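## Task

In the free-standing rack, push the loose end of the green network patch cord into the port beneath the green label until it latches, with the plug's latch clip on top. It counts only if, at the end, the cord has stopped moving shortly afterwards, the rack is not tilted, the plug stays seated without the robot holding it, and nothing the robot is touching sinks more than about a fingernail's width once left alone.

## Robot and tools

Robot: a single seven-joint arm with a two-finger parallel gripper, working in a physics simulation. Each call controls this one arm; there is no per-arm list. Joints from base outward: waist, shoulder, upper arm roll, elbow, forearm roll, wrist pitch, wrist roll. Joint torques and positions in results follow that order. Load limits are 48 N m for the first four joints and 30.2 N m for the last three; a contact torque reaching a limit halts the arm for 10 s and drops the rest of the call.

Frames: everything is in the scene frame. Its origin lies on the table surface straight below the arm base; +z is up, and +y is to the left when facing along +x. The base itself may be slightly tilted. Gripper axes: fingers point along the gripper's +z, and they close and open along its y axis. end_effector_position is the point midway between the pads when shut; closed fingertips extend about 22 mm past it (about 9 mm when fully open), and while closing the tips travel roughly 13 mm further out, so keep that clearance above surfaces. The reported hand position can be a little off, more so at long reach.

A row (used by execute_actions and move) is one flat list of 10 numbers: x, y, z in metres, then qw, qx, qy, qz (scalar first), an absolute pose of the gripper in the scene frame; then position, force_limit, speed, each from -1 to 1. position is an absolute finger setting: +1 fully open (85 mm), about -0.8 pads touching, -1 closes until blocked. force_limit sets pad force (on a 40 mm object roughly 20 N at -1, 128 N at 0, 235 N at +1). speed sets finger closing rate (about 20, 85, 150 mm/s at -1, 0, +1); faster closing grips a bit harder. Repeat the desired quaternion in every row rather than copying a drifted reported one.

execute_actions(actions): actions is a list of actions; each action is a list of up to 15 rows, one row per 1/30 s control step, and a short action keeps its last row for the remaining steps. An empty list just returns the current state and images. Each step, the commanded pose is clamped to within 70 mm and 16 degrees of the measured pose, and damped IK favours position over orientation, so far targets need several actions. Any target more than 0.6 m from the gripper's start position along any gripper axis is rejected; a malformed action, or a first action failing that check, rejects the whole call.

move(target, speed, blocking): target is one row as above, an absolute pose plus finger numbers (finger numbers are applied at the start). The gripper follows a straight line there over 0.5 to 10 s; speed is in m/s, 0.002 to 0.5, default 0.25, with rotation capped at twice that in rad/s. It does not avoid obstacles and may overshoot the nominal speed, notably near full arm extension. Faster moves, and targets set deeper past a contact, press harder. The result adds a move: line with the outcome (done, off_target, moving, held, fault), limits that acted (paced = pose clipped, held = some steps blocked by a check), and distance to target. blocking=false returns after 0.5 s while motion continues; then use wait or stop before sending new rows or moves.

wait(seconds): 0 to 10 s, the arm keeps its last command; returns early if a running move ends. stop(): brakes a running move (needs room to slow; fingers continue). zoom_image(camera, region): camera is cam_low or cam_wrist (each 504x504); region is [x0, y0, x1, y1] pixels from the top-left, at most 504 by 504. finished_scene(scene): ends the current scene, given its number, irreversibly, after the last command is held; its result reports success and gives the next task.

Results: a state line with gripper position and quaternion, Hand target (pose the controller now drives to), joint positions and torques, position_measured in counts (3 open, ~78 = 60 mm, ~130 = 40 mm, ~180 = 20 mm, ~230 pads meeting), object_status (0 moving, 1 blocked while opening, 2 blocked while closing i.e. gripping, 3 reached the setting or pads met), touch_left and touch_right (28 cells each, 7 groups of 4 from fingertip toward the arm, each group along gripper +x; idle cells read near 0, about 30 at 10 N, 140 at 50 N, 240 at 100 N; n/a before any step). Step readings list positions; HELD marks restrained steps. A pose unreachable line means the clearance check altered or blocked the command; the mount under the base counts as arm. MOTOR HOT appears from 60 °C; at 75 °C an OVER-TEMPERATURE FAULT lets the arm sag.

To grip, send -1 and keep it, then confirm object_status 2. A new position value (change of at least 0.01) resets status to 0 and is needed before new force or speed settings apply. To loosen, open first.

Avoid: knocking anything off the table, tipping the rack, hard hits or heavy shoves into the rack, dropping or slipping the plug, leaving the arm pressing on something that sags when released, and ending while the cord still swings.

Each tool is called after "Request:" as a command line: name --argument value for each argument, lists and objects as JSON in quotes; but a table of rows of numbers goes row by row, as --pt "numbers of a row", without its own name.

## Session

Request:
move --target '[0.45,0.0,0.45,0,0,1,0,1,0,0]'

Scene clock: 2.97 s.
end_effector_position=(+0.4502, -0.0006, +0.4497) position_measured=3 object_status=3 touch_left=((-7 8 -6 -5) (-17 8 8 -3) (-3 12 2 -3) (-6 12 13 -8) (-19 7 -2 4) (-12 -4 -8 -3) (-3 -8 6 10)) touch_right=((-14 1 8 -4) (2 -7 1 1) (0 3 3 8) (-13 4 -13 4) (4 -4 17 -7) (1 -14 -3 -3) (4 0 14 -1)) end_effector_quat_wxyz=(-0.000, +0.001, +1.000, -0.000)
Joint positions: [-0.017  0.435 -0.085  1.711  0.192  1.005  1.255]
Joint velocities: [-0.006 -0.003 -0.011  0.001  0.004  0.001 -0.003]
Joint torques (N m, as the joint torque sensors report them, + toward a larger angle): [ -1.87 -16.7   -1.01  -6.62  -0.34   0.21  -0.29]
Motor temperatures (°C, as the motors report them): [29 34 27 24 32 36 34]
Hand target: +0.450, -0.000, +0.450; -0.000, +0.000, +1.000, -0.000
Off the commanded pose: 0.001 m, 0 deg.
move: done

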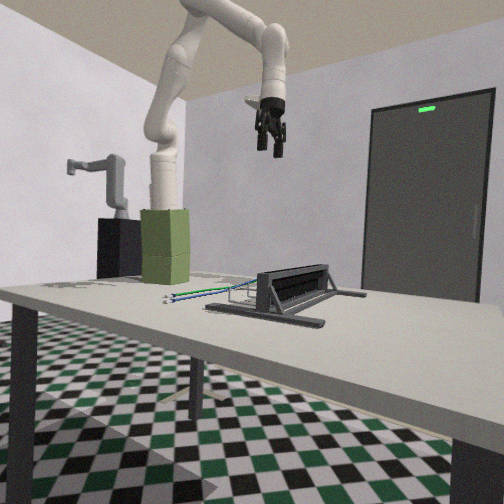

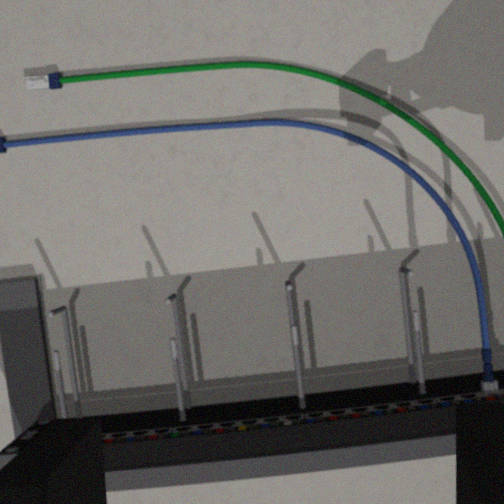

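Request:
zoom_image --camera "cam_wrist" --region '[90,370,504,460]'

Request:
move --target '[0.262,-0.183,0.05,0,0.731,-0.682,0,-0.2,-0.5,0]'

Region (90, 370, 504, 460) of cam_wrist's 504x504 image, scaled by 1.217; it fills the top 110 rows of this view, and the rest is white.

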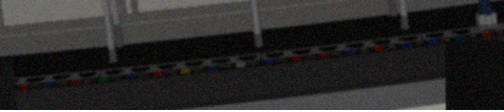

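Scene clock: 9.23 s.
end_effector_position=(+0.2613, -0.1821, +0.0499) position_measured=154 object_status=3 touch_left=((2 3 1 18) (-17 4 0 13) (11 -4 2 -2) (8 2 -5 2) (-12 0 -6 -15) (2 -8 -5 -5) (2 -3 8 -7)) touch_right=((-19 -6 4 8) (14 -3 5 -2) (10 2 8 -1) (2 -1 -9 -6) (-8 3 0 3) (17 1 0 15) (12 6 9 -10)) end_effector_quat_wxyz=(-0.001, +0.731, -0.682, -0.001)
Joint positions: [ 0.151  1.421  0.575  2.199  0.793 -0.658  2.642]
Joint velocities: [ 0.001  0.004 -0.001 -0.    -0.003  0.     0.002]
Joint torques (N m, as the joint torque sensors report them, + toward a larger angle): [ -1.47 -15.29   3.2    4.74  -0.06   0.37  -0.18]
Motor temperatures (°C, as the motors report them): [29 35 27 24 32 36 34]
Hand target: +0.261, -0.182, +0.050; -0.001, +0.731, -0.682, -0.001
Off the commanded pose: 0.001 m, 0 deg.
move: done

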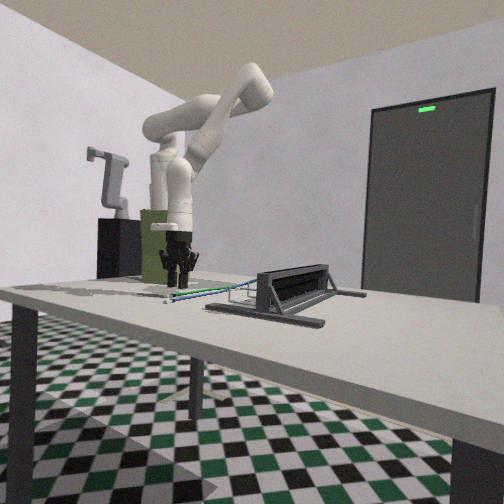

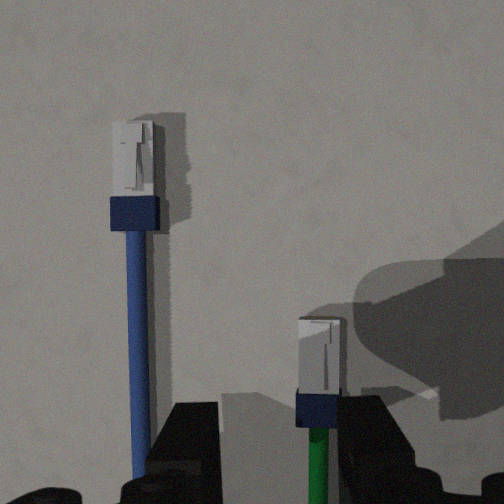

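Request:
move --target '[0.2495,-0.184,0.045,0,0.719,-0.695,0,-0.2,-0.5,0]' --speed 0.05

Request:
move --target '[0.2495,-0.184,0.024,0,0.719,-0.695,0,-0.2,-0.5,0]' --speed 0.03

Request:
move --target '[0.2495,-0.184,0.024,0,0.719,-0.695,0,-1,-0.4,-0.5]'

Request:
move --target '[0.26,-0.16,0.12,0,0.719,-0.695,0,-1,-0.4,-0.5]' --speed 0.12

Request:
move --target '[0.47,-0.085,0.105,0,0.999,0.044,0,-1,-0.4,-0.5]' --speed 0.2

Scene clock: 14.13 s.
end_effector_position=(+0.2497, -0.1840, +0.0451) position_measured=154 object_status=3 touch_left=((4 0 -5 17) (6 3 5 5) (-3 0 3 -5) (7 7 5 -6) (-14 -14 2 -7) (-4 1 -15 -2) (3 -3 -3 -5)) touch_right=((9 -13 0 6) (4 9 10 5) (9 -1 -1 13) (-1 2 -20 -1) (-5 12 -2 17) (-18 -15 11 -5) (2 2 8 3)) end_effector_quat_wxyz=(-0.000, +0.719, -0.695, +0.000)
Joint positions: [ 0.163  1.45   0.579  2.216  0.754 -0.698  2.654]
Joint velocities: [ 0.001  0.003 -0.001  0.002 -0.001  0.     0.001]
Joint torques (N m, as the joint torque sensors report them, + toward a larger angle): [ -1.64 -15.27   3.39   5.19   0.01   0.2   -0.05]
Motor temperatures (°C, as the motors report them): [29 35 27 24 32 36 34]
Hand target: +0.249, -0.184, +0.045; -0.000, +0.719, -0.695, -0.000
Off the commanded pose: 0.000 m, 0 deg.
move: done

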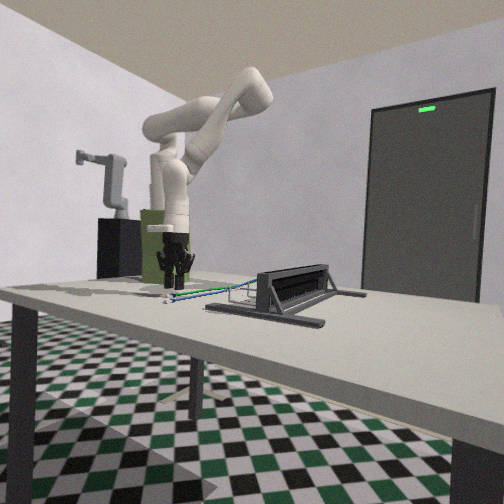

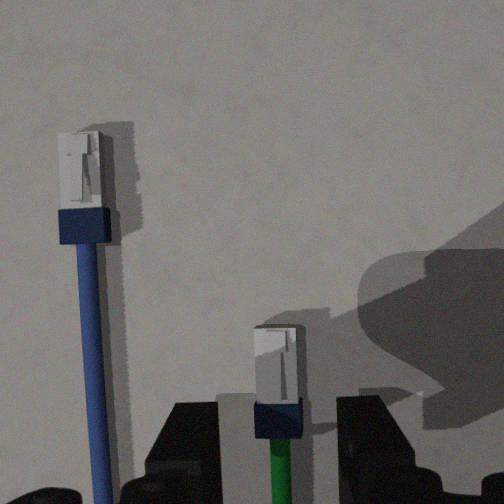

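Scene clock: 15.07 s.
end_effector_position=(+0.2497, -0.1840, +0.0241) position_measured=154 object_status=3 touch_left=((-5 10 -3 1) (-12 18 -3 0) (0 6 13 -17) (-4 -1 -5 -3) (3 10 2 -7) (1 -5 5 -5) (-4 0 0 10)) touch_right=((-20 10 -1 16) (11 4 -9 -2) (-7 -15 -1 8) (-3 4 -12 0) (-18 10 -11 -2) (-5 -15 5 -1) (7 -6 -6 2)) end_effector_quat_wxyz=(-0.000, +0.719, -0.695, +0.000)
Joint positions: [ 0.167  1.504  0.567  2.175  0.726 -0.706  2.655]
Joint velocities: [ 0.001  0.003 -0.001 -0.001 -0.     0.001  0.001]
Joint torques (N m, as the joint torque sensors report them, + toward a larger angle): [ -1.39 -15.79   3.16   5.43  -0.15   0.23  -0.13]
Motor temperatures (°C, as the motors report them): [29 35 27 24 32 36 34]
Hand target: +0.249, -0.184, +0.024; -0.000, +0.719, -0.695, -0.000
Off the commanded pose: 0.000 m, 0 deg.
move: done

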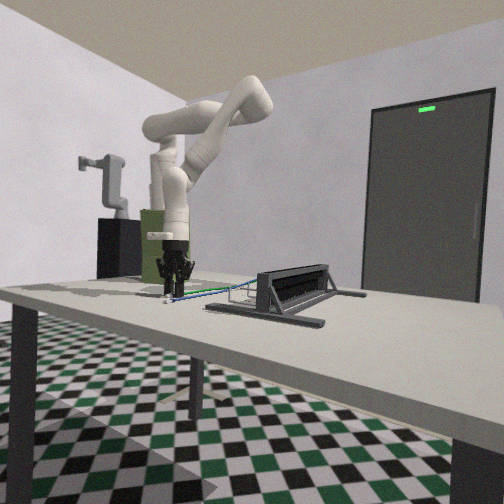

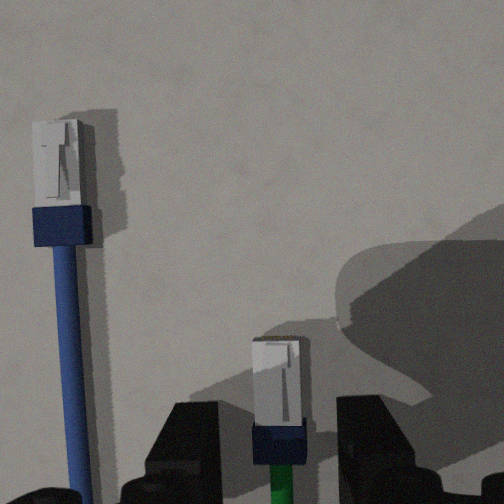

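Scene clock: 15.77 s.
end_effector_position=(+0.2495, -0.1840, +0.0241) position_measured=204 object_status=2 touch_left=((51 434 1107 765) (5 119 265 205) (-7 15 6 -11) (8 -4 8 12) (-12 -2 -3 -10) (1 9 -13 2) (-6 -15 4 2)) touch_right=((23 285 692 596) (5 53 210 95) (18 -5 2 16) (-17 -3 -16 -3) (2 0 18 16) (-7 -17 -15 18) (-3 -5 3 -14)) end_effector_quat_wxyz=(+0.000, +0.719, -0.695, +0.000)
Joint positions: [ 0.167  1.504  0.567  2.175  0.726 -0.706  2.655]
Joint velocities: [ 0.     0.001  0.002  0.    -0.     0.    -0.001]
Joint torques (N m, as the joint torque sensors report them, + toward a larger angle): [ -1.3  -15.23   3.26   5.24  -0.15   0.28  -0.29]
Motor temperatures (°C, as the motors report them): [29 35 27 24 32 36 34]
Hand target: +0.249, -0.184, +0.024; +0.000, +0.719, -0.695, +0.000
Off the commanded pose: 0.000 m, 0 deg.
move: done

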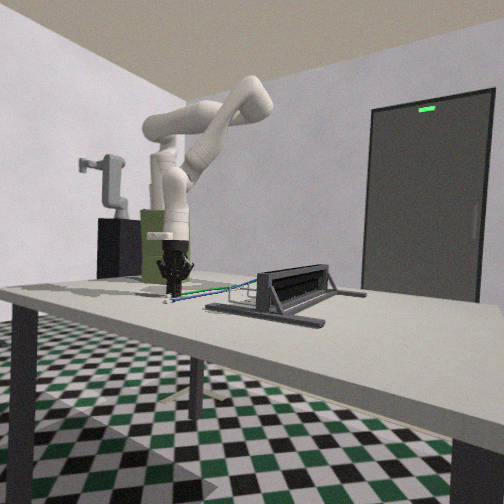

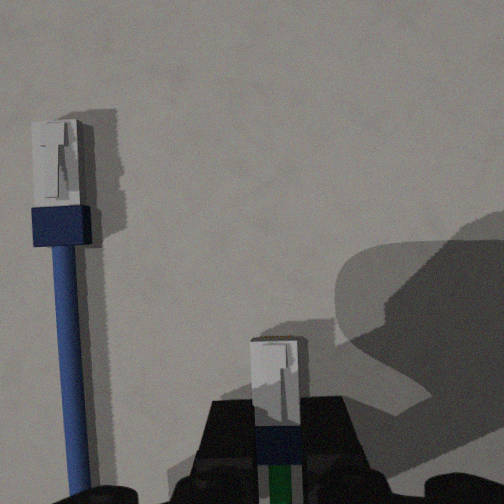

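Scene clock: 17.03 s.
end_effector_position=(+0.2599, -0.1602, +0.1199) position_measured=204 object_status=2 touch_left=((55 427 1113 763) (0 125 267 211) (0 6 -6 -10) (2 8 1 -6) (-8 2 5 1) (-10 4 -5 -17) (5 -4 6 1)) touch_right=((39 292 686 582) (16 58 193 94) (7 -6 11 -5) (-10 -6 -12 -1) (-2 1 5 10) (-9 -5 -4 17) (14 -6 10 -5)) end_effector_quat_wxyz=(+0.000, +0.719, -0.695, -0.000)
Joint positions: [ 0.085  1.227  0.584  2.342  0.843 -0.591  2.589]
Joint velocities: [-0.002 -0.004  0.002  0.     0.002 -0.001 -0.002]
Joint torques (N m, as the joint torque sensors report them, + toward a larger angle): [ -1.28 -14.97   2.72   4.34  -0.24   0.08  -0.08]
Motor temperatures (°C, as the motors report them): [29 35 27 24 32 36 34]
Hand target: +0.260, -0.160, +0.120; +0.000, +0.719, -0.695, +0.000
Off the commanded pose: 0.000 m, 0 deg.
move: done

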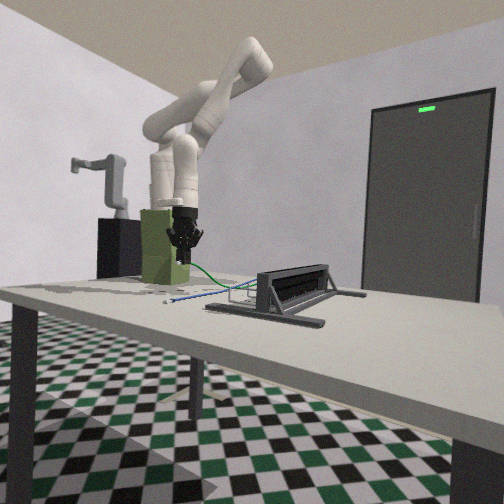

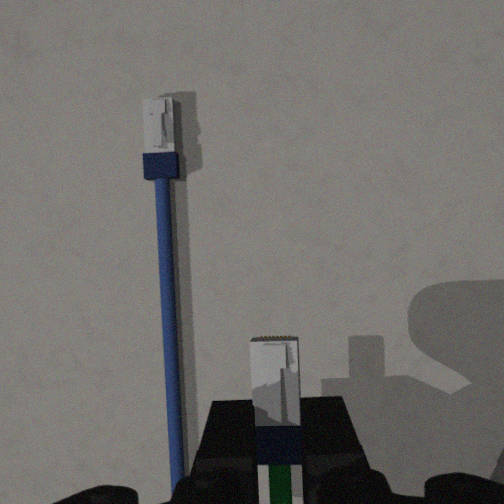

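Scene clock: 21.40 s.
end_effector_position=(+0.4701, -0.0856, +0.1049) position_measured=204 object_status=2 touch_left=((56 426 1109 771) (8 132 264 201) (1 7 6 -4) (-5 -9 1 0) (-5 7 -5 14) (-11 -11 -2 1) (4 -1 3 -4)) touch_right=((41 284 697 583) (12 73 215 98) (20 -8 6 17) (-10 7 -8 3) (-3 8 -5 13) (-1 2 9 3) (-7 -8 -14 -17)) end_effector_quat_wxyz=(+0.000, +0.999, +0.044, -0.000)
Joint positions: [-0.188  1.261  0.623  1.741  1.926 -0.497  2.732]
Joint velocities: [-0.001  0.003 -0.002  0.001  0.003 -0.    -0.001]
Joint torques (N m, as the joint torque sensors report them, + toward a larger angle): [ -2.31 -20.1    3.78  -0.57  -0.01   0.12  -0.29]
Motor temperatures (°C, as the motors report them): [29 35 27 24 32 36 34]
Hand target: +0.470, -0.086, +0.105; +0.001, +0.999, +0.044, -0.000
Off the commanded pose: 0.001 m, 0 deg.
move: done

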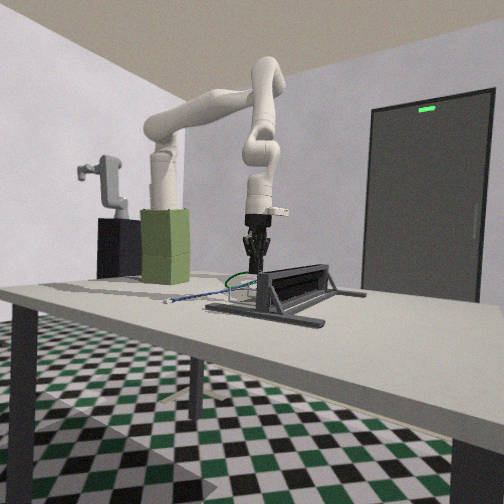

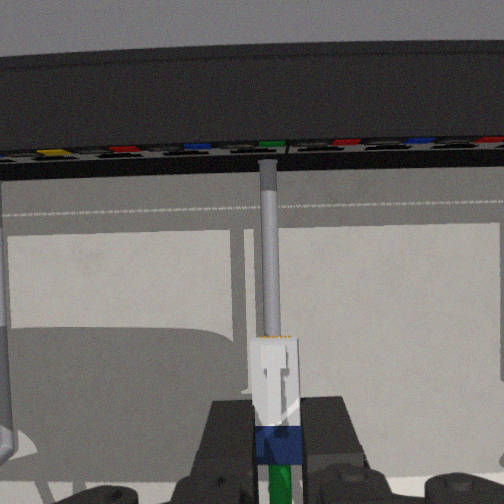

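Request:
move --target '[0.48,-0.0805,0.101,0,0.999,0.044,0,-1,-0.4,-0.5]' --speed 0.03

Request:
zoom_image --camera "cam_wrist" --region '[170,160,370,380]'

Scene clock: 23.87 s.
end_effector_position=(+0.4801, -0.0806, +0.1011) position_measured=204 object_status=2 touch_left=((46 432 1111 771) (0 131 267 211) (10 8 -3 -1) (-12 10 2 8) (-2 4 0 5) (-7 -8 -3 -9) (11 3 -5 -10)) touch_right=((28 296 689 586) (11 66 199 94) (12 -3 -12 7) (0 0 -5 0) (-4 6 1 7) (8 -11 5 4) (10 -8 5 6)) end_effector_quat_wxyz=(-0.000, +0.999, +0.044, +0.000)
Joint positions: [-0.202  1.282  0.638  1.704  1.942 -0.521  2.69 ]
Joint velocities: [-0.001  0.004 -0.001 -0.001  0.001  0.001 -0.   ]
Joint torques (N m, as the joint torque sensors report them, + toward a larger angle): [ -2.27 -20.72   4.1   -0.95   0.19   0.22  -0.08]
Motor temperatures (°C, as the motors report them): [29 35 27 24 32 36 34]
Hand target: +0.480, -0.081, +0.101; +0.000, +0.999, +0.044, -0.000
Off the commanded pose: 0.000 m, 0 deg.
move: done

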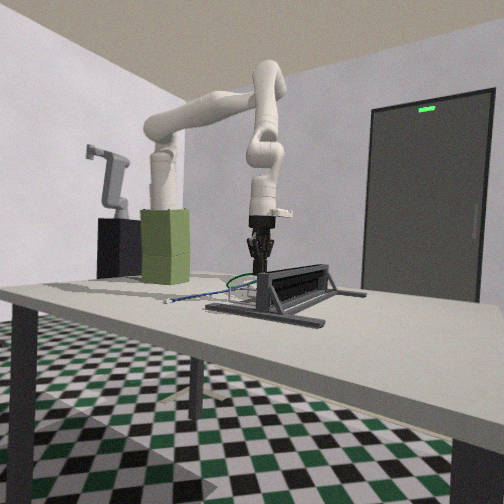

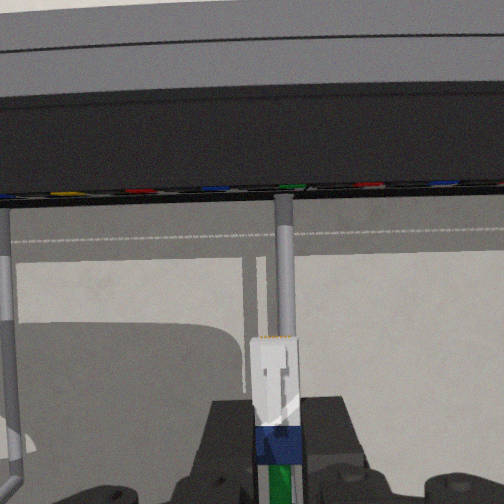

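Region (170, 160, 370, 380) of cam_wrist's 504x504 image, scaled by 2.291; it fills the left 458 columns of this view, and the rest is white.

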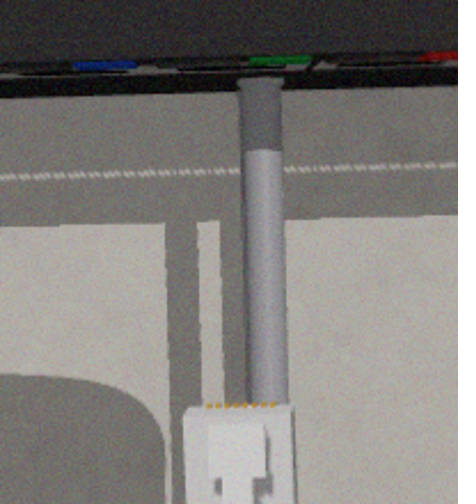

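Request:
move --target '[0.514,-0.0784,0.102,0,0.999,0.044,0,-1,-0.4,-0.5]' --speed 0.04

Request:
execute_actions --actions '[[[0.517,-0.0781,0.102,0,0.999,0.044,0,-1,-0.4,-0.5]],[[0.519,-0.078,0.102,0,0.999,0.044,0,-1,-0.4,-0.5]],[[0.521,-0.078,0.102,0,0.999,0.044,0,-1,-0.4,-0.5]],[[0.521,-0.078,0.101,0,0.999,0.044,0,-1,-0.4,-0.5]],[[0.521,-0.078,0.100,0,0.999,0.044,0,-1,-0.4,-0.5]],[[0.521,-0.078,0.099,0,0.999,0.044,0,-1,-0.4,-0.5]]]'

Scene clock: 29.90 s.
end_effector_position=(+0.5141, -0.0785, +0.1021) position_measured=204 object_status=2 touch_left=((51 411 1117 758) (9 121 267 215) (7 0 6 -6) (1 6 3 1) (1 8 -1 -8) (8 0 1 1) (3 7 13 -5)) touch_right=((29 278 699 592) (26 57 213 87) (6 -8 3 6) (-14 -10 -4 10) (1 -6 -10 -3) (3 -10 0 10) (6 -13 9 -11)) end_effector_quat_wxyz=(+0.000, +0.999, +0.044, +0.000)
Joint positions: [-0.221  1.325  0.704  1.581  2.01  -0.619  2.566]
Joint velocities: [ 0.     0.002 -0.001  0.     0.001  0.     0.   ]
Joint torques (N m, as the joint torque sensors report them, + toward a larger angle): [ -2.7  -21.3    4.35  -1.55  -0.05   0.21  -0.15]
Motor temperatures (°C, as the motors report them): [29 35 27 24 32 36 34]
Hand target: +0.514, -0.079, +0.102; +0.000, +0.999, +0.044, -0.000
Off the commanded pose: 0.000 m, 0 deg.
move: done

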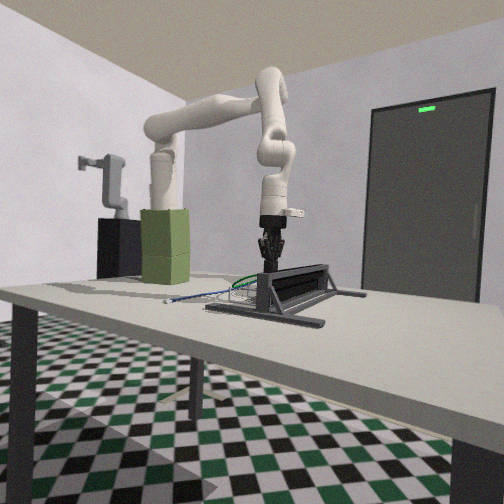

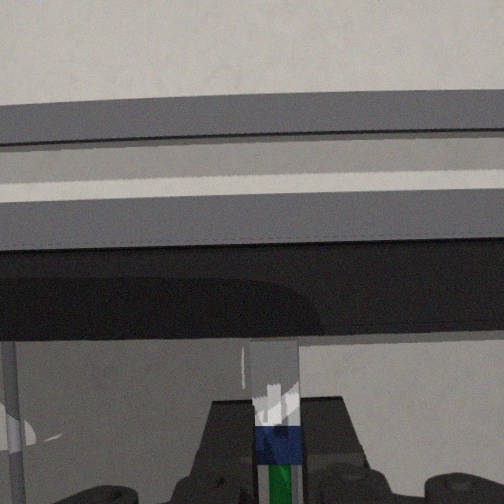

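Scene clock: 32.90 s.
end_effector_position=(+0.5184, -0.0782, +0.0980) position_measured=204 object_status=2 touch_left=((42 429 1124 759) (4 131 255 213) (-6 1 1 -2) (-8 6 -1 -14) (-6 -10 -1 4) (5 15 -3 -2) (-9 -12 1 -5)) touch_right=((25 296 685 598) (11 68 209 97) (8 -8 6 2) (-28 -4 -10 -7) (-7 9 -1 3) (-7 5 -1 -1) (-8 5 15 -1)) end_effector_quat_wxyz=(-0.000, +0.999, +0.044, -0.003)
Joint positions: [-0.22   1.342  0.712  1.554  2.02  -0.636  2.544]
Joint velocities: [ 0.     0.     0.001 -0.     0.     0.001 -0.001]
Joint torques (N m, as the joint torque sensors report them, + toward a larger angle): [ -2.82 -22.96   5.2   -3.44  -0.55   1.05  -0.2 ]
Motor temperatures (°C, as the motors report them): [29 35 27 24 32 36 34]
Hand target: +0.521, -0.078, +0.099; -0.000, +0.999, +0.044, -0.000
Off the commanded pose: 0.003 m, 0 deg.
Step readings (end_effector_position; steps 1 to 15: 1st action; 16 to 30: 2nd action; 31 to 45: 3rd action; 46 to 60: 4th action; 61 to 75: 5th action; 76 to 90: 6th action):
0: (+0.5141, -0.0785, +0.1021)
1: (+0.5141, -0.0784, +0.1018)
2: (+0.5150, -0.0783, +0.1015)
4: (+0.5169, -0.0781, +0.1020)
8: (+0.5171, -0.0781, +0.1021)
15: (+0.5170, -0.0781, +0.1020)
16: (+0.5170, -0.0781, +0.1018)
17: (+0.5178, -0.0780, +0.1016)
19: (+0.5176, -0.0781, +0.1016)
23: (+0.5176, -0.0781, +0.1015)
30: (+0.5176, -0.0781, +0.1015)
31: (+0.5177, -0.0781, +0.1014)
32: (+0.5180, -0.0781, +0.1010)
34: (+0.5178, -0.0781, +0.1010)
38: (+0.5179, -0.0781, +0.1009)
45: (+0.5179, -0.0781, +0.1009)
46: (+0.5178, -0.0782, +0.1005)
47: (+0.5180, -0.0783, +0.1000)
49: (+0.5179, -0.0784, +0.1000)
53: (+0.5179, -0.0784, +0.0999)
60: (+0.5179, -0.0784, +0.0999)
61: (+0.5178, -0.0784, +0.0996)
62: (+0.5180, -0.0785, +0.0991)
64: (+0.5179, -0.0785, +0.0990)
68: (+0.5179, -0.0785, +0.0990)
75: (+0.5179, -0.0785, +0.0990)
76: (+0.5179, -0.0786, +0.0986)
77: (+0.5182, -0.0785, +0.0981)
79: (+0.5184, -0.0782, +0.0980)
83: (+0.5184, -0.0782, +0.0980)
90: end_effector_position above

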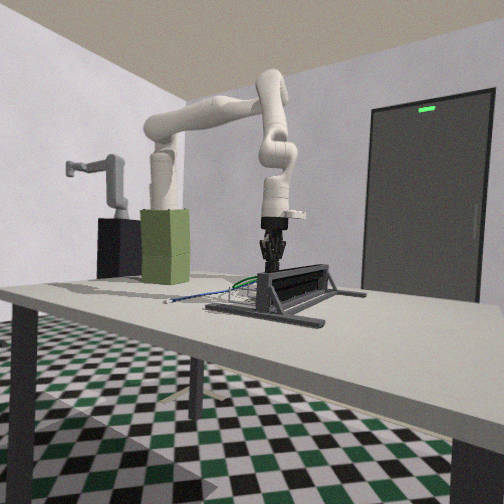

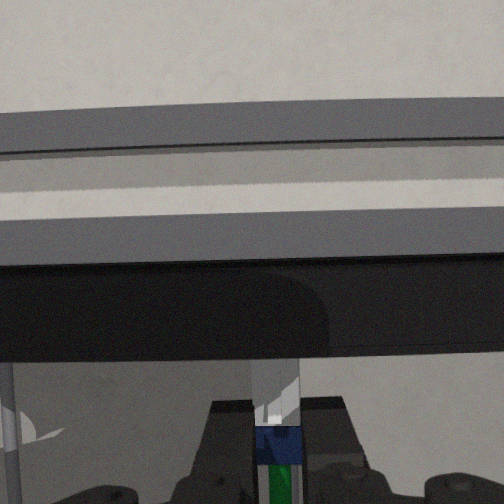

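Request:
execute_actions --actions '[[[0.521,-0.0775,0.098,0,0.999,0.044,0,-1,-0.4,-0.5]],[[0.523,-0.0772,0.0977,0,0.999,0.044,0,-1,-0.4,-0.5]],[[0.526,-0.0769,0.098,0,0.999,0.044,0.003,-1,-0.4,-0.5]],[[0.529,-0.0765,0.0987,0,0.999,0.044,0.006,-1,-0.4,-0.5]],[[0.532,-0.0762,0.0993,0,0.999,0.044,0.008,-1,-0.4,-0.5]],[[0.534,-0.076,0.0995,0,0.999,0.044,0.008,-1,-0.4,-0.5]]]'

Scene clock: 37.57 s.
end_effector_position=(+0.5202, -0.0779, +0.0955) position_measured=204 object_status=2 touch_left=((57 453 1104 762) (10 125 255 184) (-17 14 1 -17) (-3 10 20 5) (8 4 -9 1) (3 0 -17 -9) (-6 -2 -3 12)) touch_right=((43 319 718 612) (0 76 207 114) (5 1 9 7) (-12 -4 -18 -5) (-11 -2 2 7) (4 -11 -2 5) (-5 -9 -9 1)) end_effector_quat_wxyz=(-0.001, +0.999, +0.042, -0.005)
Joint positions: [-0.217  1.351  0.714  1.537  2.03  -0.648  2.525]
Joint velocities: [ 0.     0.    -0.001 -0.001 -0.001  0.    -0.   ]
Joint torques (N m, as the joint torque sensors report them, + toward a larger angle): [ -4.46 -26.49   5.33 -12.76  -3.23   4.66  -0.21]
Motor temperatures (°C, as the motors report them): [29 35 27 24 32 36 34]
Hand target: +0.534, -0.076, +0.100; -0.000, +0.999, +0.044, +0.008
Off the commanded pose: 0.014 m, 2 deg.
Step readings (end_effector_position; steps 1 to 15: 1st action; 16 to 30: 2nd action; 31 to 45: 3rd action; 46 to 60: 4th action; 61 to 75: 5th action; 76 to 90: 6th action):
0: (+0.5184, -0.0782, +0.0980)
1: (+0.5183, -0.0781, +0.0977)
2: (+0.5184, -0.0781, +0.0973)
4: (+0.5184, -0.0781, +0.0976)
8: (+0.5184, -0.0781, +0.0976)
15: (+0.5184, -0.0781, +0.0976)
16: (+0.5184, -0.0781, +0.0974)
17: (+0.5187, -0.0781, +0.0970)
19: (+0.5186, -0.0782, +0.0971)
23: (+0.5186, -0.0782, +0.0971)
30: (+0.5186, -0.0782, +0.0971)
31: (+0.5190, -0.0781, +0.0971)
32: (+0.5191, -0.0781, +0.0968)
34: (+0.5190, -0.0781, +0.0966)
38: (+0.5190, -0.0781, +0.0966)
45: (+0.5190, -0.0781, +0.0966)
46: (+0.5195, -0.0780, +0.0968)
47: (+0.5195, -0.0780, +0.0966)
49: (+0.5194, -0.0780, +0.0963)
53: (+0.5194, -0.0780, +0.0963)
60: (+0.5194, -0.0780, +0.0963)
61: (+0.5198, -0.0780, +0.0964)
62: (+0.5200, -0.0779, +0.0962)
64: (+0.5198, -0.0779, +0.0960)
68: (+0.5198, -0.0779, +0.0959)
75: (+0.5198, -0.0779, +0.0959)
76: (+0.5200, -0.0779, +0.0958)
77: (+0.5204, -0.0779, +0.0956)
79: (+0.5202, -0.0779, +0.0955)
83: (+0.5202, -0.0779, +0.0955)
90: end_effector_position above

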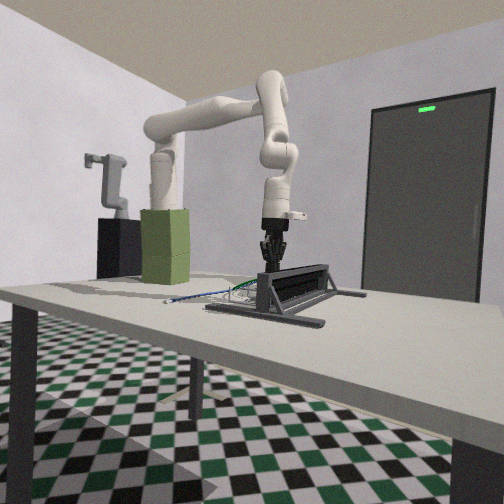

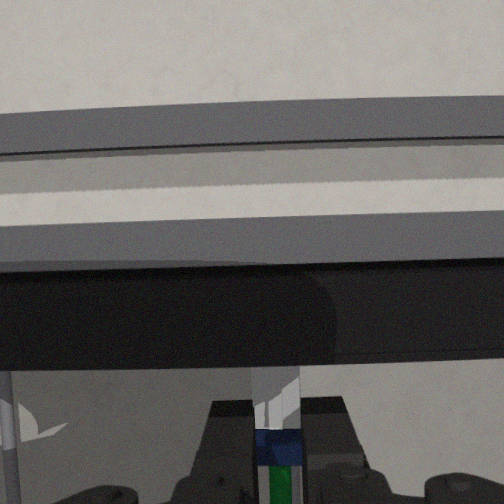

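Request:
execute_actions --actions '[[[0.522,-0.0777,0.098,0,0.999,0.044,-0.01,-1,-0.4,-0.5]],[[0.522,-0.0773,0.098,0.01,0.999,0.044,-0.01,-1,-0.4,-0.5]],[[0.522,-0.0769,0.098,0.02,0.999,0.044,-0.01,-1,-0.4,-0.5]],[[0.522,-0.0765,0.098,0.03,0.999,0.044,-0.01,-1,-0.4,-0.5]],[[0.522,-0.0777,0.098,0,0.999,0.044,-0.01,-1,-0.4,-0.5]],[[0.522,-0.0781,0.098,-0.01,0.999,0.044,-0.01,-1,-0.4,-0.5]],[[0.522,-0.0785,0.098,-0.02,0.999,0.044,-0.01,-1,-0.4,-0.5]],[[0.522,-0.0789,0.098,-0.03,0.999,0.044,-0.01,-1,-0.4,-0.5]]]'

Scene clock: 45.60 s.
end_effector_position=(+0.5205, -0.0790, +0.0972) position_measured=204 object_status=2 touch_left=((49 430 1131 760) (4 129 256 215) (9 13 -4 -9) (-9 -4 -7 11) (-6 4 1 1) (4 9 1 -13) (0 -12 10 3)) touch_right=((36 307 717 597) (16 58 216 117) (4 5 3 9) (3 -5 -1 3) (13 -3 -6 -6) (5 -15 6 -3) (-8 -11 13 -3)) end_effector_quat_wxyz=(-0.030, +0.999, +0.044, -0.012)
Joint positions: [-0.169  1.341  0.7    1.511  2.036 -0.7    2.555]
Joint velocities: [ 0.    -0.     0.     0.002 -0.     0.001  0.   ]
Joint torques (N m, as the joint torque sensors report them, + toward a larger angle): [ -2.75 -23.11   4.94  -2.6   -0.4    0.38  -0.21]
Motor temperatures (°C, as the motors report them): [29 35 27 24 32 36 34]
Hand target: +0.522, -0.079, +0.098; -0.030, +0.999, +0.044, -0.010
Off the commanded pose: 0.002 m, 0 deg.
Step readings (end_effector_position; steps 1 to 15: 1st action; 16 to 30: 2nd action; 31 to 45: 3rd action; 46 to 60: 4th action; 61 to 75: 5th action; 76 to 90: 6th action; 91 to 105: 7th action; 106 to 120: 8th action):
0: (+0.5202, -0.0779, +0.0955)
1: (+0.5197, -0.0779, +0.0953)
2: (+0.5188, -0.0781, +0.0952)
4: (+0.5189, -0.0783, +0.0970)
8: (+0.5190, -0.0782, +0.0970)
15: (+0.5190, -0.0782, +0.0969)
16: (+0.5188, -0.0780, +0.0968)
17: (+0.5189, -0.0777, +0.0967)
19: (+0.5190, -0.0779, +0.0970)
23: (+0.5189, -0.0778, +0.0969)
30: (+0.5189, -0.0777, +0.0969)
31: (+0.5187, -0.0776, +0.0968)
32: (+0.5188, -0.0773, +0.0967)
34: (+0.5188, -0.0776, +0.0970)
38: (+0.5188, -0.0774, +0.0969)
45: (+0.5188, -0.0774, +0.0969)
46: (+0.5186, -0.0773, +0.0968)
47: (+0.5187, -0.0770, +0.0967)
49: (+0.5187, -0.0772, +0.0970)
53: (+0.5187, -0.0771, +0.0969)
60: (+0.5187, -0.0770, +0.0969)
61: (+0.5187, -0.0772, +0.0970)
62: (+0.5187, -0.0774, +0.0971)
64: (+0.5188, -0.0779, +0.0973)
68: (+0.5189, -0.0779, +0.0968)
75: (+0.5189, -0.0780, +0.0969)
76: (+0.5191, -0.0781, +0.0971)
77: (+0.5190, -0.0784, +0.0971)
79: (+0.5191, -0.0782, +0.0969)
83: (+0.5191, -0.0784, +0.0969)
90: (+0.5191, -0.0784, +0.0969)
91: (+0.5192, -0.0786, +0.0970)
92: (+0.5192, -0.0788, +0.0971)
94: (+0.5193, -0.0786, +0.0969)
98: (+0.5194, -0.0787, +0.0969)
105: (+0.5194, -0.0787, +0.0970)
106: (+0.5194, -0.0789, +0.0970)
107: (+0.5195, -0.0792, +0.0971)
109: (+0.5198, -0.0789, +0.0970)
113: (+0.5204, -0.0790, +0.0971)
120: end_effector_position above

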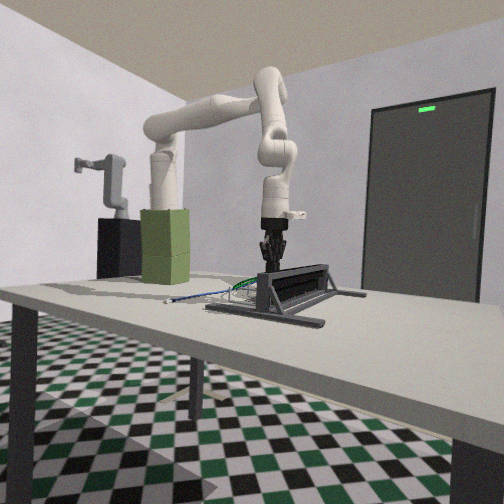

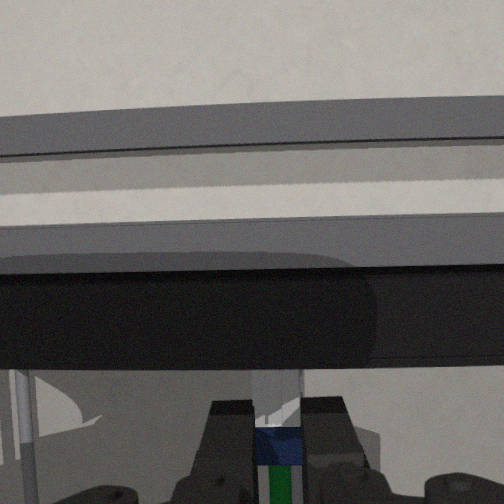

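Roll it was.

Request:
execute_actions --actions '[[[0.524,-0.0791,0.098,-0.04,0.998,0.044,-0.012,-1,-0.4,-0.5]],[[0.527,-0.0789,0.0985,-0.045,0.998,0.044,-0.012,-1,-0.4,-0.5]],[[0.530,-0.0785,0.099,-0.045,0.998,0.044,-0.01,-1,-0.4,-0.5]],[[0.532,-0.0783,0.0997,-0.045,0.998,0.044,-0.015,-1,-0.4,-0.5]],[[0.533,-0.0782,0.1002,-0.045,0.998,0.044,-0.025,-1,-0.4,-0.5]]]'

Scene clock: 49.83 s.
end_effector_position=(+0.5282, -0.0790, +0.0983) position_measured=204 object_status=2 touch_left=((53 444 1133 776) (-12 130 257 205) (-1 -11 6 -6) (-14 12 1 11) (-5 4 -5 5) (0 2 -8 -12) (-11 -1 -5 -16)) touch_right=((39 291 696 607) (11 63 211 110) (16 -10 8 8) (-9 2 -8 -13) (-4 -10 -8 10) (-17 -5 -4 4) (2 9 6 -5)) end_effector_quat_wxyz=(-0.045, +0.998, +0.043, -0.030)
Joint positions: [-0.148  1.363  0.722  1.427  2.086 -0.796  2.492]
Joint velocities: [ 0.001 -0.     0.001 -0.001  0.001  0.003 -0.001]
Joint torques (N m, as the joint torque sensors report them, + toward a larger angle): [ -3.69 -24.85   4.68  -5.47  -1.15   1.33  -0.11]
Motor temperatures (°C, as the motors report them): [29 35 27 24 32 36 34]
Hand target: +0.533, -0.078, +0.100; -0.045, +0.998, +0.044, -0.025
Off the commanded pose: 0.005 m, 1 deg.
Step readings (end_effector_position; steps 1 to 15: 1st action; 16 to 30: 2nd action; 31 to 45: 3rd action; 46 to 60: 4th action; 61 to 75: 5th action):
0: (+0.5205, -0.0790, +0.0972)
1: (+0.5206, -0.0792, +0.0971)
2: (+0.5212, -0.0795, +0.0970)
4: (+0.5227, -0.0791, +0.0974)
8: (+0.5228, -0.0791, +0.0973)
15: (+0.5228, -0.0791, +0.0973)
16: (+0.5229, -0.0792, +0.0973)
17: (+0.5234, -0.0793, +0.0972)
19: (+0.5236, -0.0794, +0.0973)
23: (+0.5236, -0.0794, +0.0973)
30: (+0.5236, -0.0794, +0.0973)
31: (+0.5239, -0.0794, +0.0973)
32: (+0.5248, -0.0793, +0.0973)
34: (+0.5254, -0.0792, +0.0973)
38: (+0.5254, -0.0792, +0.0973)
45: (+0.5254, -0.0792, +0.0973)
46: (+0.5254, -0.0791, +0.0971)
47: (+0.5257, -0.0792, +0.0971)
49: (+0.5267, -0.0792, +0.0979)
53: (+0.5277, -0.0791, +0.0978)
60: (+0.5277, -0.0791, +0.0978)
61: (+0.5276, -0.0790, +0.0977)
62: (+0.5277, -0.0789, +0.0975)
64: (+0.5281, -0.0791, +0.0983)
68: (+0.5282, -0.0790, +0.0984)
75: end_effector_position above

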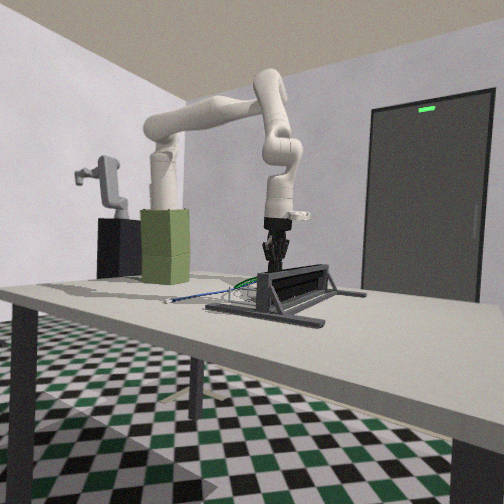

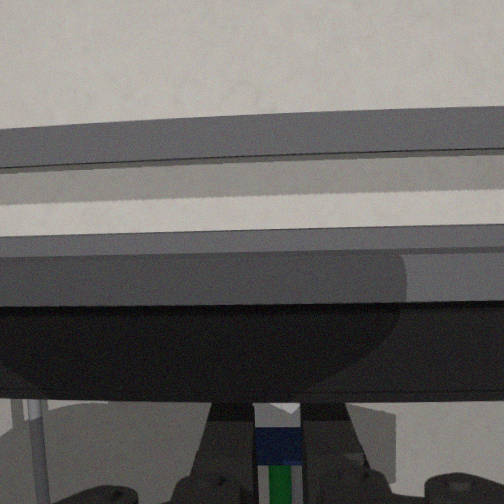

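Request:
execute_actions --actions '[[[0.536,-0.078,0.0998,-0.045,0.998,0.044,-0.015,-1,-0.4,-0.5]],[[0.528,-0.079,0.098,-0.045,0.998,0.044,-0.022,-1,-0.4,-0.5]],[[0.5225,-0.0796,0.097,-0.045,0.998,0.044,-0.025,-1,-0.4,-0.5]],[[0.527,-0.079,0.098,-0.045,0.998,0.044,-0.022,-1,-0.4,-0.5]]]'

Scene clock: 53.13 s.
end_effector_position=(+0.5274, -0.0791, +0.0981) position_measured=204 object_status=2 touch_left=((48 440 1119 773) (-13 119 265 216) (-10 -4 9 -18) (-11 6 -2 4) (-6 10 2 -3) (-3 11 -8 -11) (10 -9 2 7)) touch_right=((49 287 698 620) (5 70 206 114) (5 4 1 -3) (-2 -6 -22 -2) (-14 5 7 -1) (0 0 0 9) (6 -5 -3 -16)) end_effector_quat_wxyz=(-0.045, +0.998, +0.044, -0.022)
Joint positions: [-0.146  1.353  0.71   1.452  2.068 -0.767  2.521]
Joint velocities: [-0.     0.001  0.    -0.001  0.001  0.001 -0.   ]
Joint torques (N m, as the joint torque sensors report them, + toward a larger angle): [ -2.71 -22.18   4.44  -1.69   0.07  -0.33  -0.06]
Motor temperatures (°C, as the motors report them): [29 35 27 24 32 36 34]
Hand target: +0.527, -0.079, +0.098; -0.045, +0.998, +0.044, -0.022
Off the commanded pose: 0.000 m, 0 deg.
Step readings (end_effector_position; steps 1 to 15: 1st action; 16 to 30: 2nd action; 31 to 45: 3rd action; 46 to 60: 4th action):
0: (+0.5282, -0.0790, +0.0983)
1: (+0.5284, -0.0791, +0.0985)
2: (+0.5285, -0.0790, +0.0984)
4: (+0.5281, -0.0789, +0.0974)
8: (+0.5281, -0.0790, +0.0976)
15: (+0.5281, -0.0790, +0.0976)
16: (+0.5277, -0.0790, +0.0975)
17: (+0.5271, -0.0792, +0.0975)
19: (+0.5275, -0.0791, +0.0978)
23: (+0.5275, -0.0791, +0.0978)
30: (+0.5275, -0.0791, +0.0978)
31: (+0.5273, -0.0791, +0.0978)
32: (+0.5267, -0.0792, +0.0979)
34: (+0.5268, -0.0792, +0.0981)
38: (+0.5268, -0.0792, +0.0982)
45: (+0.5268, -0.0792, +0.0982)
46: (+0.5271, -0.0791, +0.0982)
47: (+0.5275, -0.0791, +0.0982)
49: (+0.5274, -0.0791, +0.0981)
53: (+0.5274, -0.0791, +0.0981)
60: end_effector_position above

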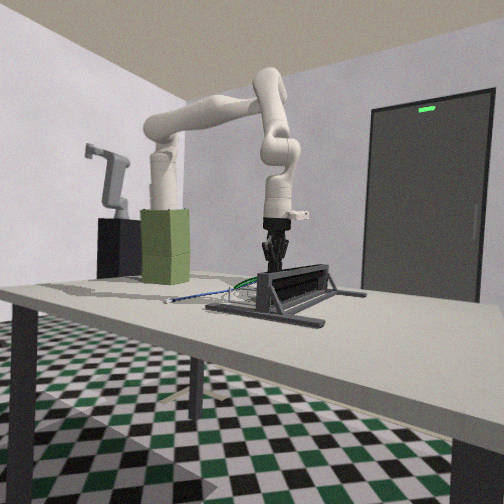

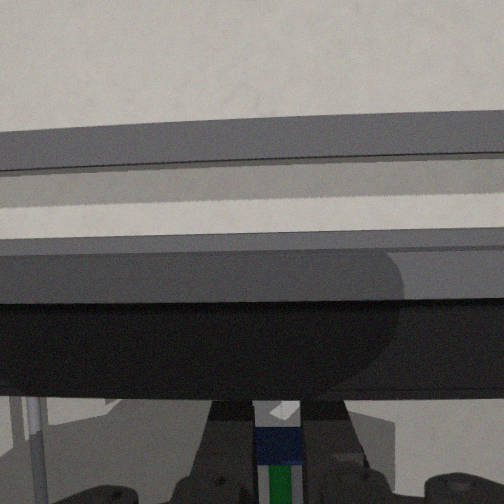

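Request:
move --target '[0.527,-0.079,0.098,-0.045,0.998,0.044,-0.022,-0.2,-0.4,-0.5]'

Request:
move --target '[0.52,-0.082,0.16,-0.045,0.998,0.044,-0.022,-0.2,-0.4,-0.5]' --speed 0.1

Request:
wait --seconds 3

Request:
finished_scene --scene 2

Scene clock: 58.10 s.
end_effector_position=(+0.5270, -0.0790, +0.0980) position_measured=154 object_status=0 touch_left=((-3 -6 -14 7) (-5 -3 -16 2) (-5 -1 3 4) (6 -3 1 -6) (-12 5 -3 4) (-3 4 -4 -6) (1 1 8 -2)) touch_right=((-4 -7 1 -3) (18 -2 2 13) (0 -21 -2 -8) (-10 1 -7 5) (0 -4 6 -2) (-5 5 2 -6) (8 6 11 -1)) end_effector_quat_wxyz=(-0.045, +0.998, +0.044, -0.022)
Joint positions: [-0.146  1.353  0.71   1.452  2.068 -0.767  2.521]
Joint velocities: [-0.    -0.001 -0.     0.001 -0.001  0.    -0.001]
Joint torques (N m, as the joint torque sensors report them, + toward a larger angle): [ -2.57 -22.29   4.53  -2.15  -0.13  -0.08  -0.18]
Motor temperatures (°C, as the motors report them): [29 35 27 24 32 36 34]
Hand target: +0.527, -0.079, +0.098; -0.045, +0.998, +0.044, -0.022
Off the commanded pose: 0.000 m, 0 deg.
move: done

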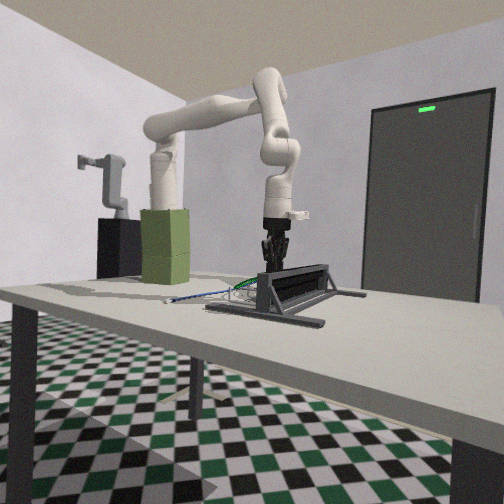

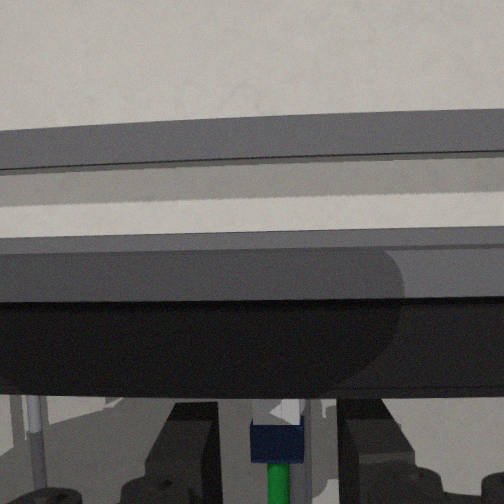

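Scene clock: 59.00 s.
end_effector_position=(+0.5198, -0.0822, +0.1597) position_measured=154 object_status=3 touch_left=((0 -4 1 3) (-8 -1 2 5) (15 -8 12 -5) (9 9 8 -6) (0 7 -5 4) (-3 4 5 1) (-5 -9 6 4)) touch_right=((1 -12 -3 -5) (0 4 14 9) (12 6 -4 -2) (-14 10 -8 0) (-5 -1 4 10) (-3 -23 -6 3) (-6 6 4 -16)) end_effector_quat_wxyz=(-0.045, +0.998, +0.044, -0.022)
Joint positions: [-0.187  1.234  0.764  1.535  2.122 -0.824  2.514]
Joint velocities: [-0.003 -0.005  0.001  0.001 -0.002  0.     0.001]
Joint torques (N m, as the joint torque sensors report them, + toward a larger angle): [ -2.45 -21.49   4.78  -2.39  -0.15  -0.11  -0.1 ]
Motor temperatures (°C, as the motors report them): [29 35 27 24 32 36 34]
Hand target: +0.520, -0.082, +0.160; -0.045, +0.998, +0.044, -0.022
Off the commanded pose: 0.000 m, 0 deg.
move: done

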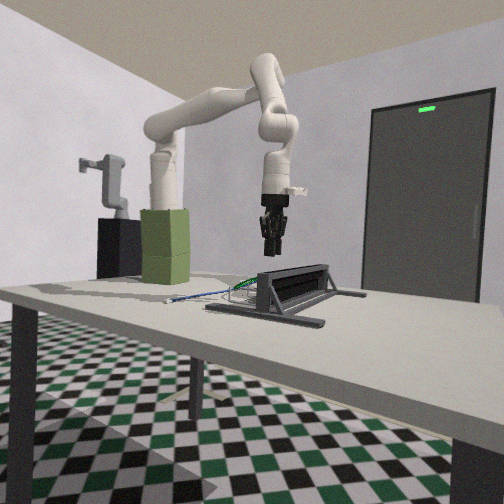

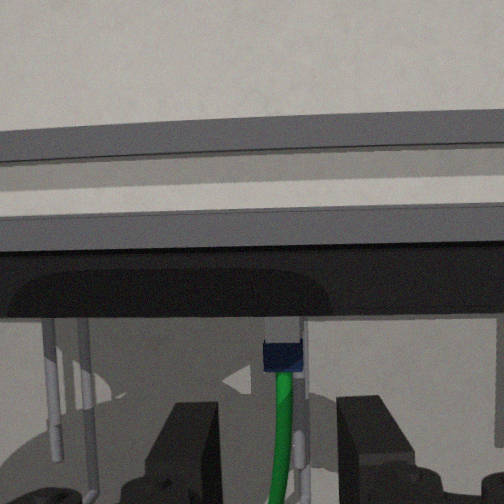

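Scene clock: 62.00 s.
end_effector_position=(+0.5201, -0.0820, +0.1600) position_measured=154 object_status=3 touch_left=((15 -5 0 14) (-13 8 5 7) (-9 2 0 -6) (-8 -3 10 3) (-5 12 -2 -10) (-3 13 -5 -2) (-1 -1 -3 -15)) touch_right=((-19 -3 3 10) (-3 -13 -2 -4) (10 -17 -1 7) (-15 2 -14 2) (8 -9 2 7) (3 -2 -2 8) (13 -4 2 -22)) end_effector_quat_wxyz=(-0.045, +0.998, +0.044, -0.022)
Joint positions: [-0.188  1.233  0.764  1.535  2.122 -0.824  2.514]
Joint velocities: [ 0.     0.002 -0.002  0.001 -0.001 -0.002 -0.   ]
Joint torques (N m, as the joint torque sensors report them, + toward a larger angle): [ -2.61 -21.72   4.77  -2.38  -0.16  -0.05  -0.1 ]
Motor temperatures (°C, as the motors report them): [29 35 27 24 32 36 34]
Hand target: +0.520, -0.082, +0.160; -0.045, +0.998, +0.044, -0.022
Off the commanded pose: 0.000 m, 0 deg.
wait: 3.00 s; at rest by 0.17 s

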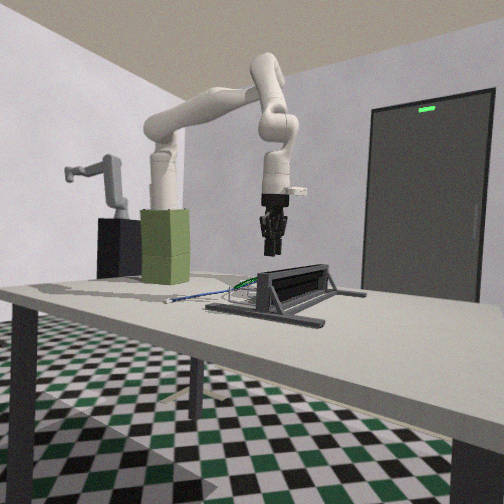

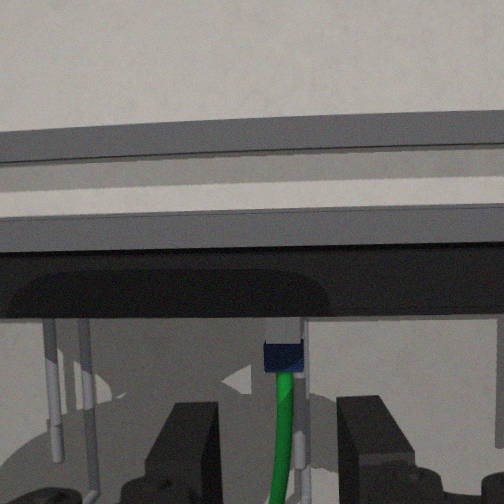

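The scene is finished: the task was done.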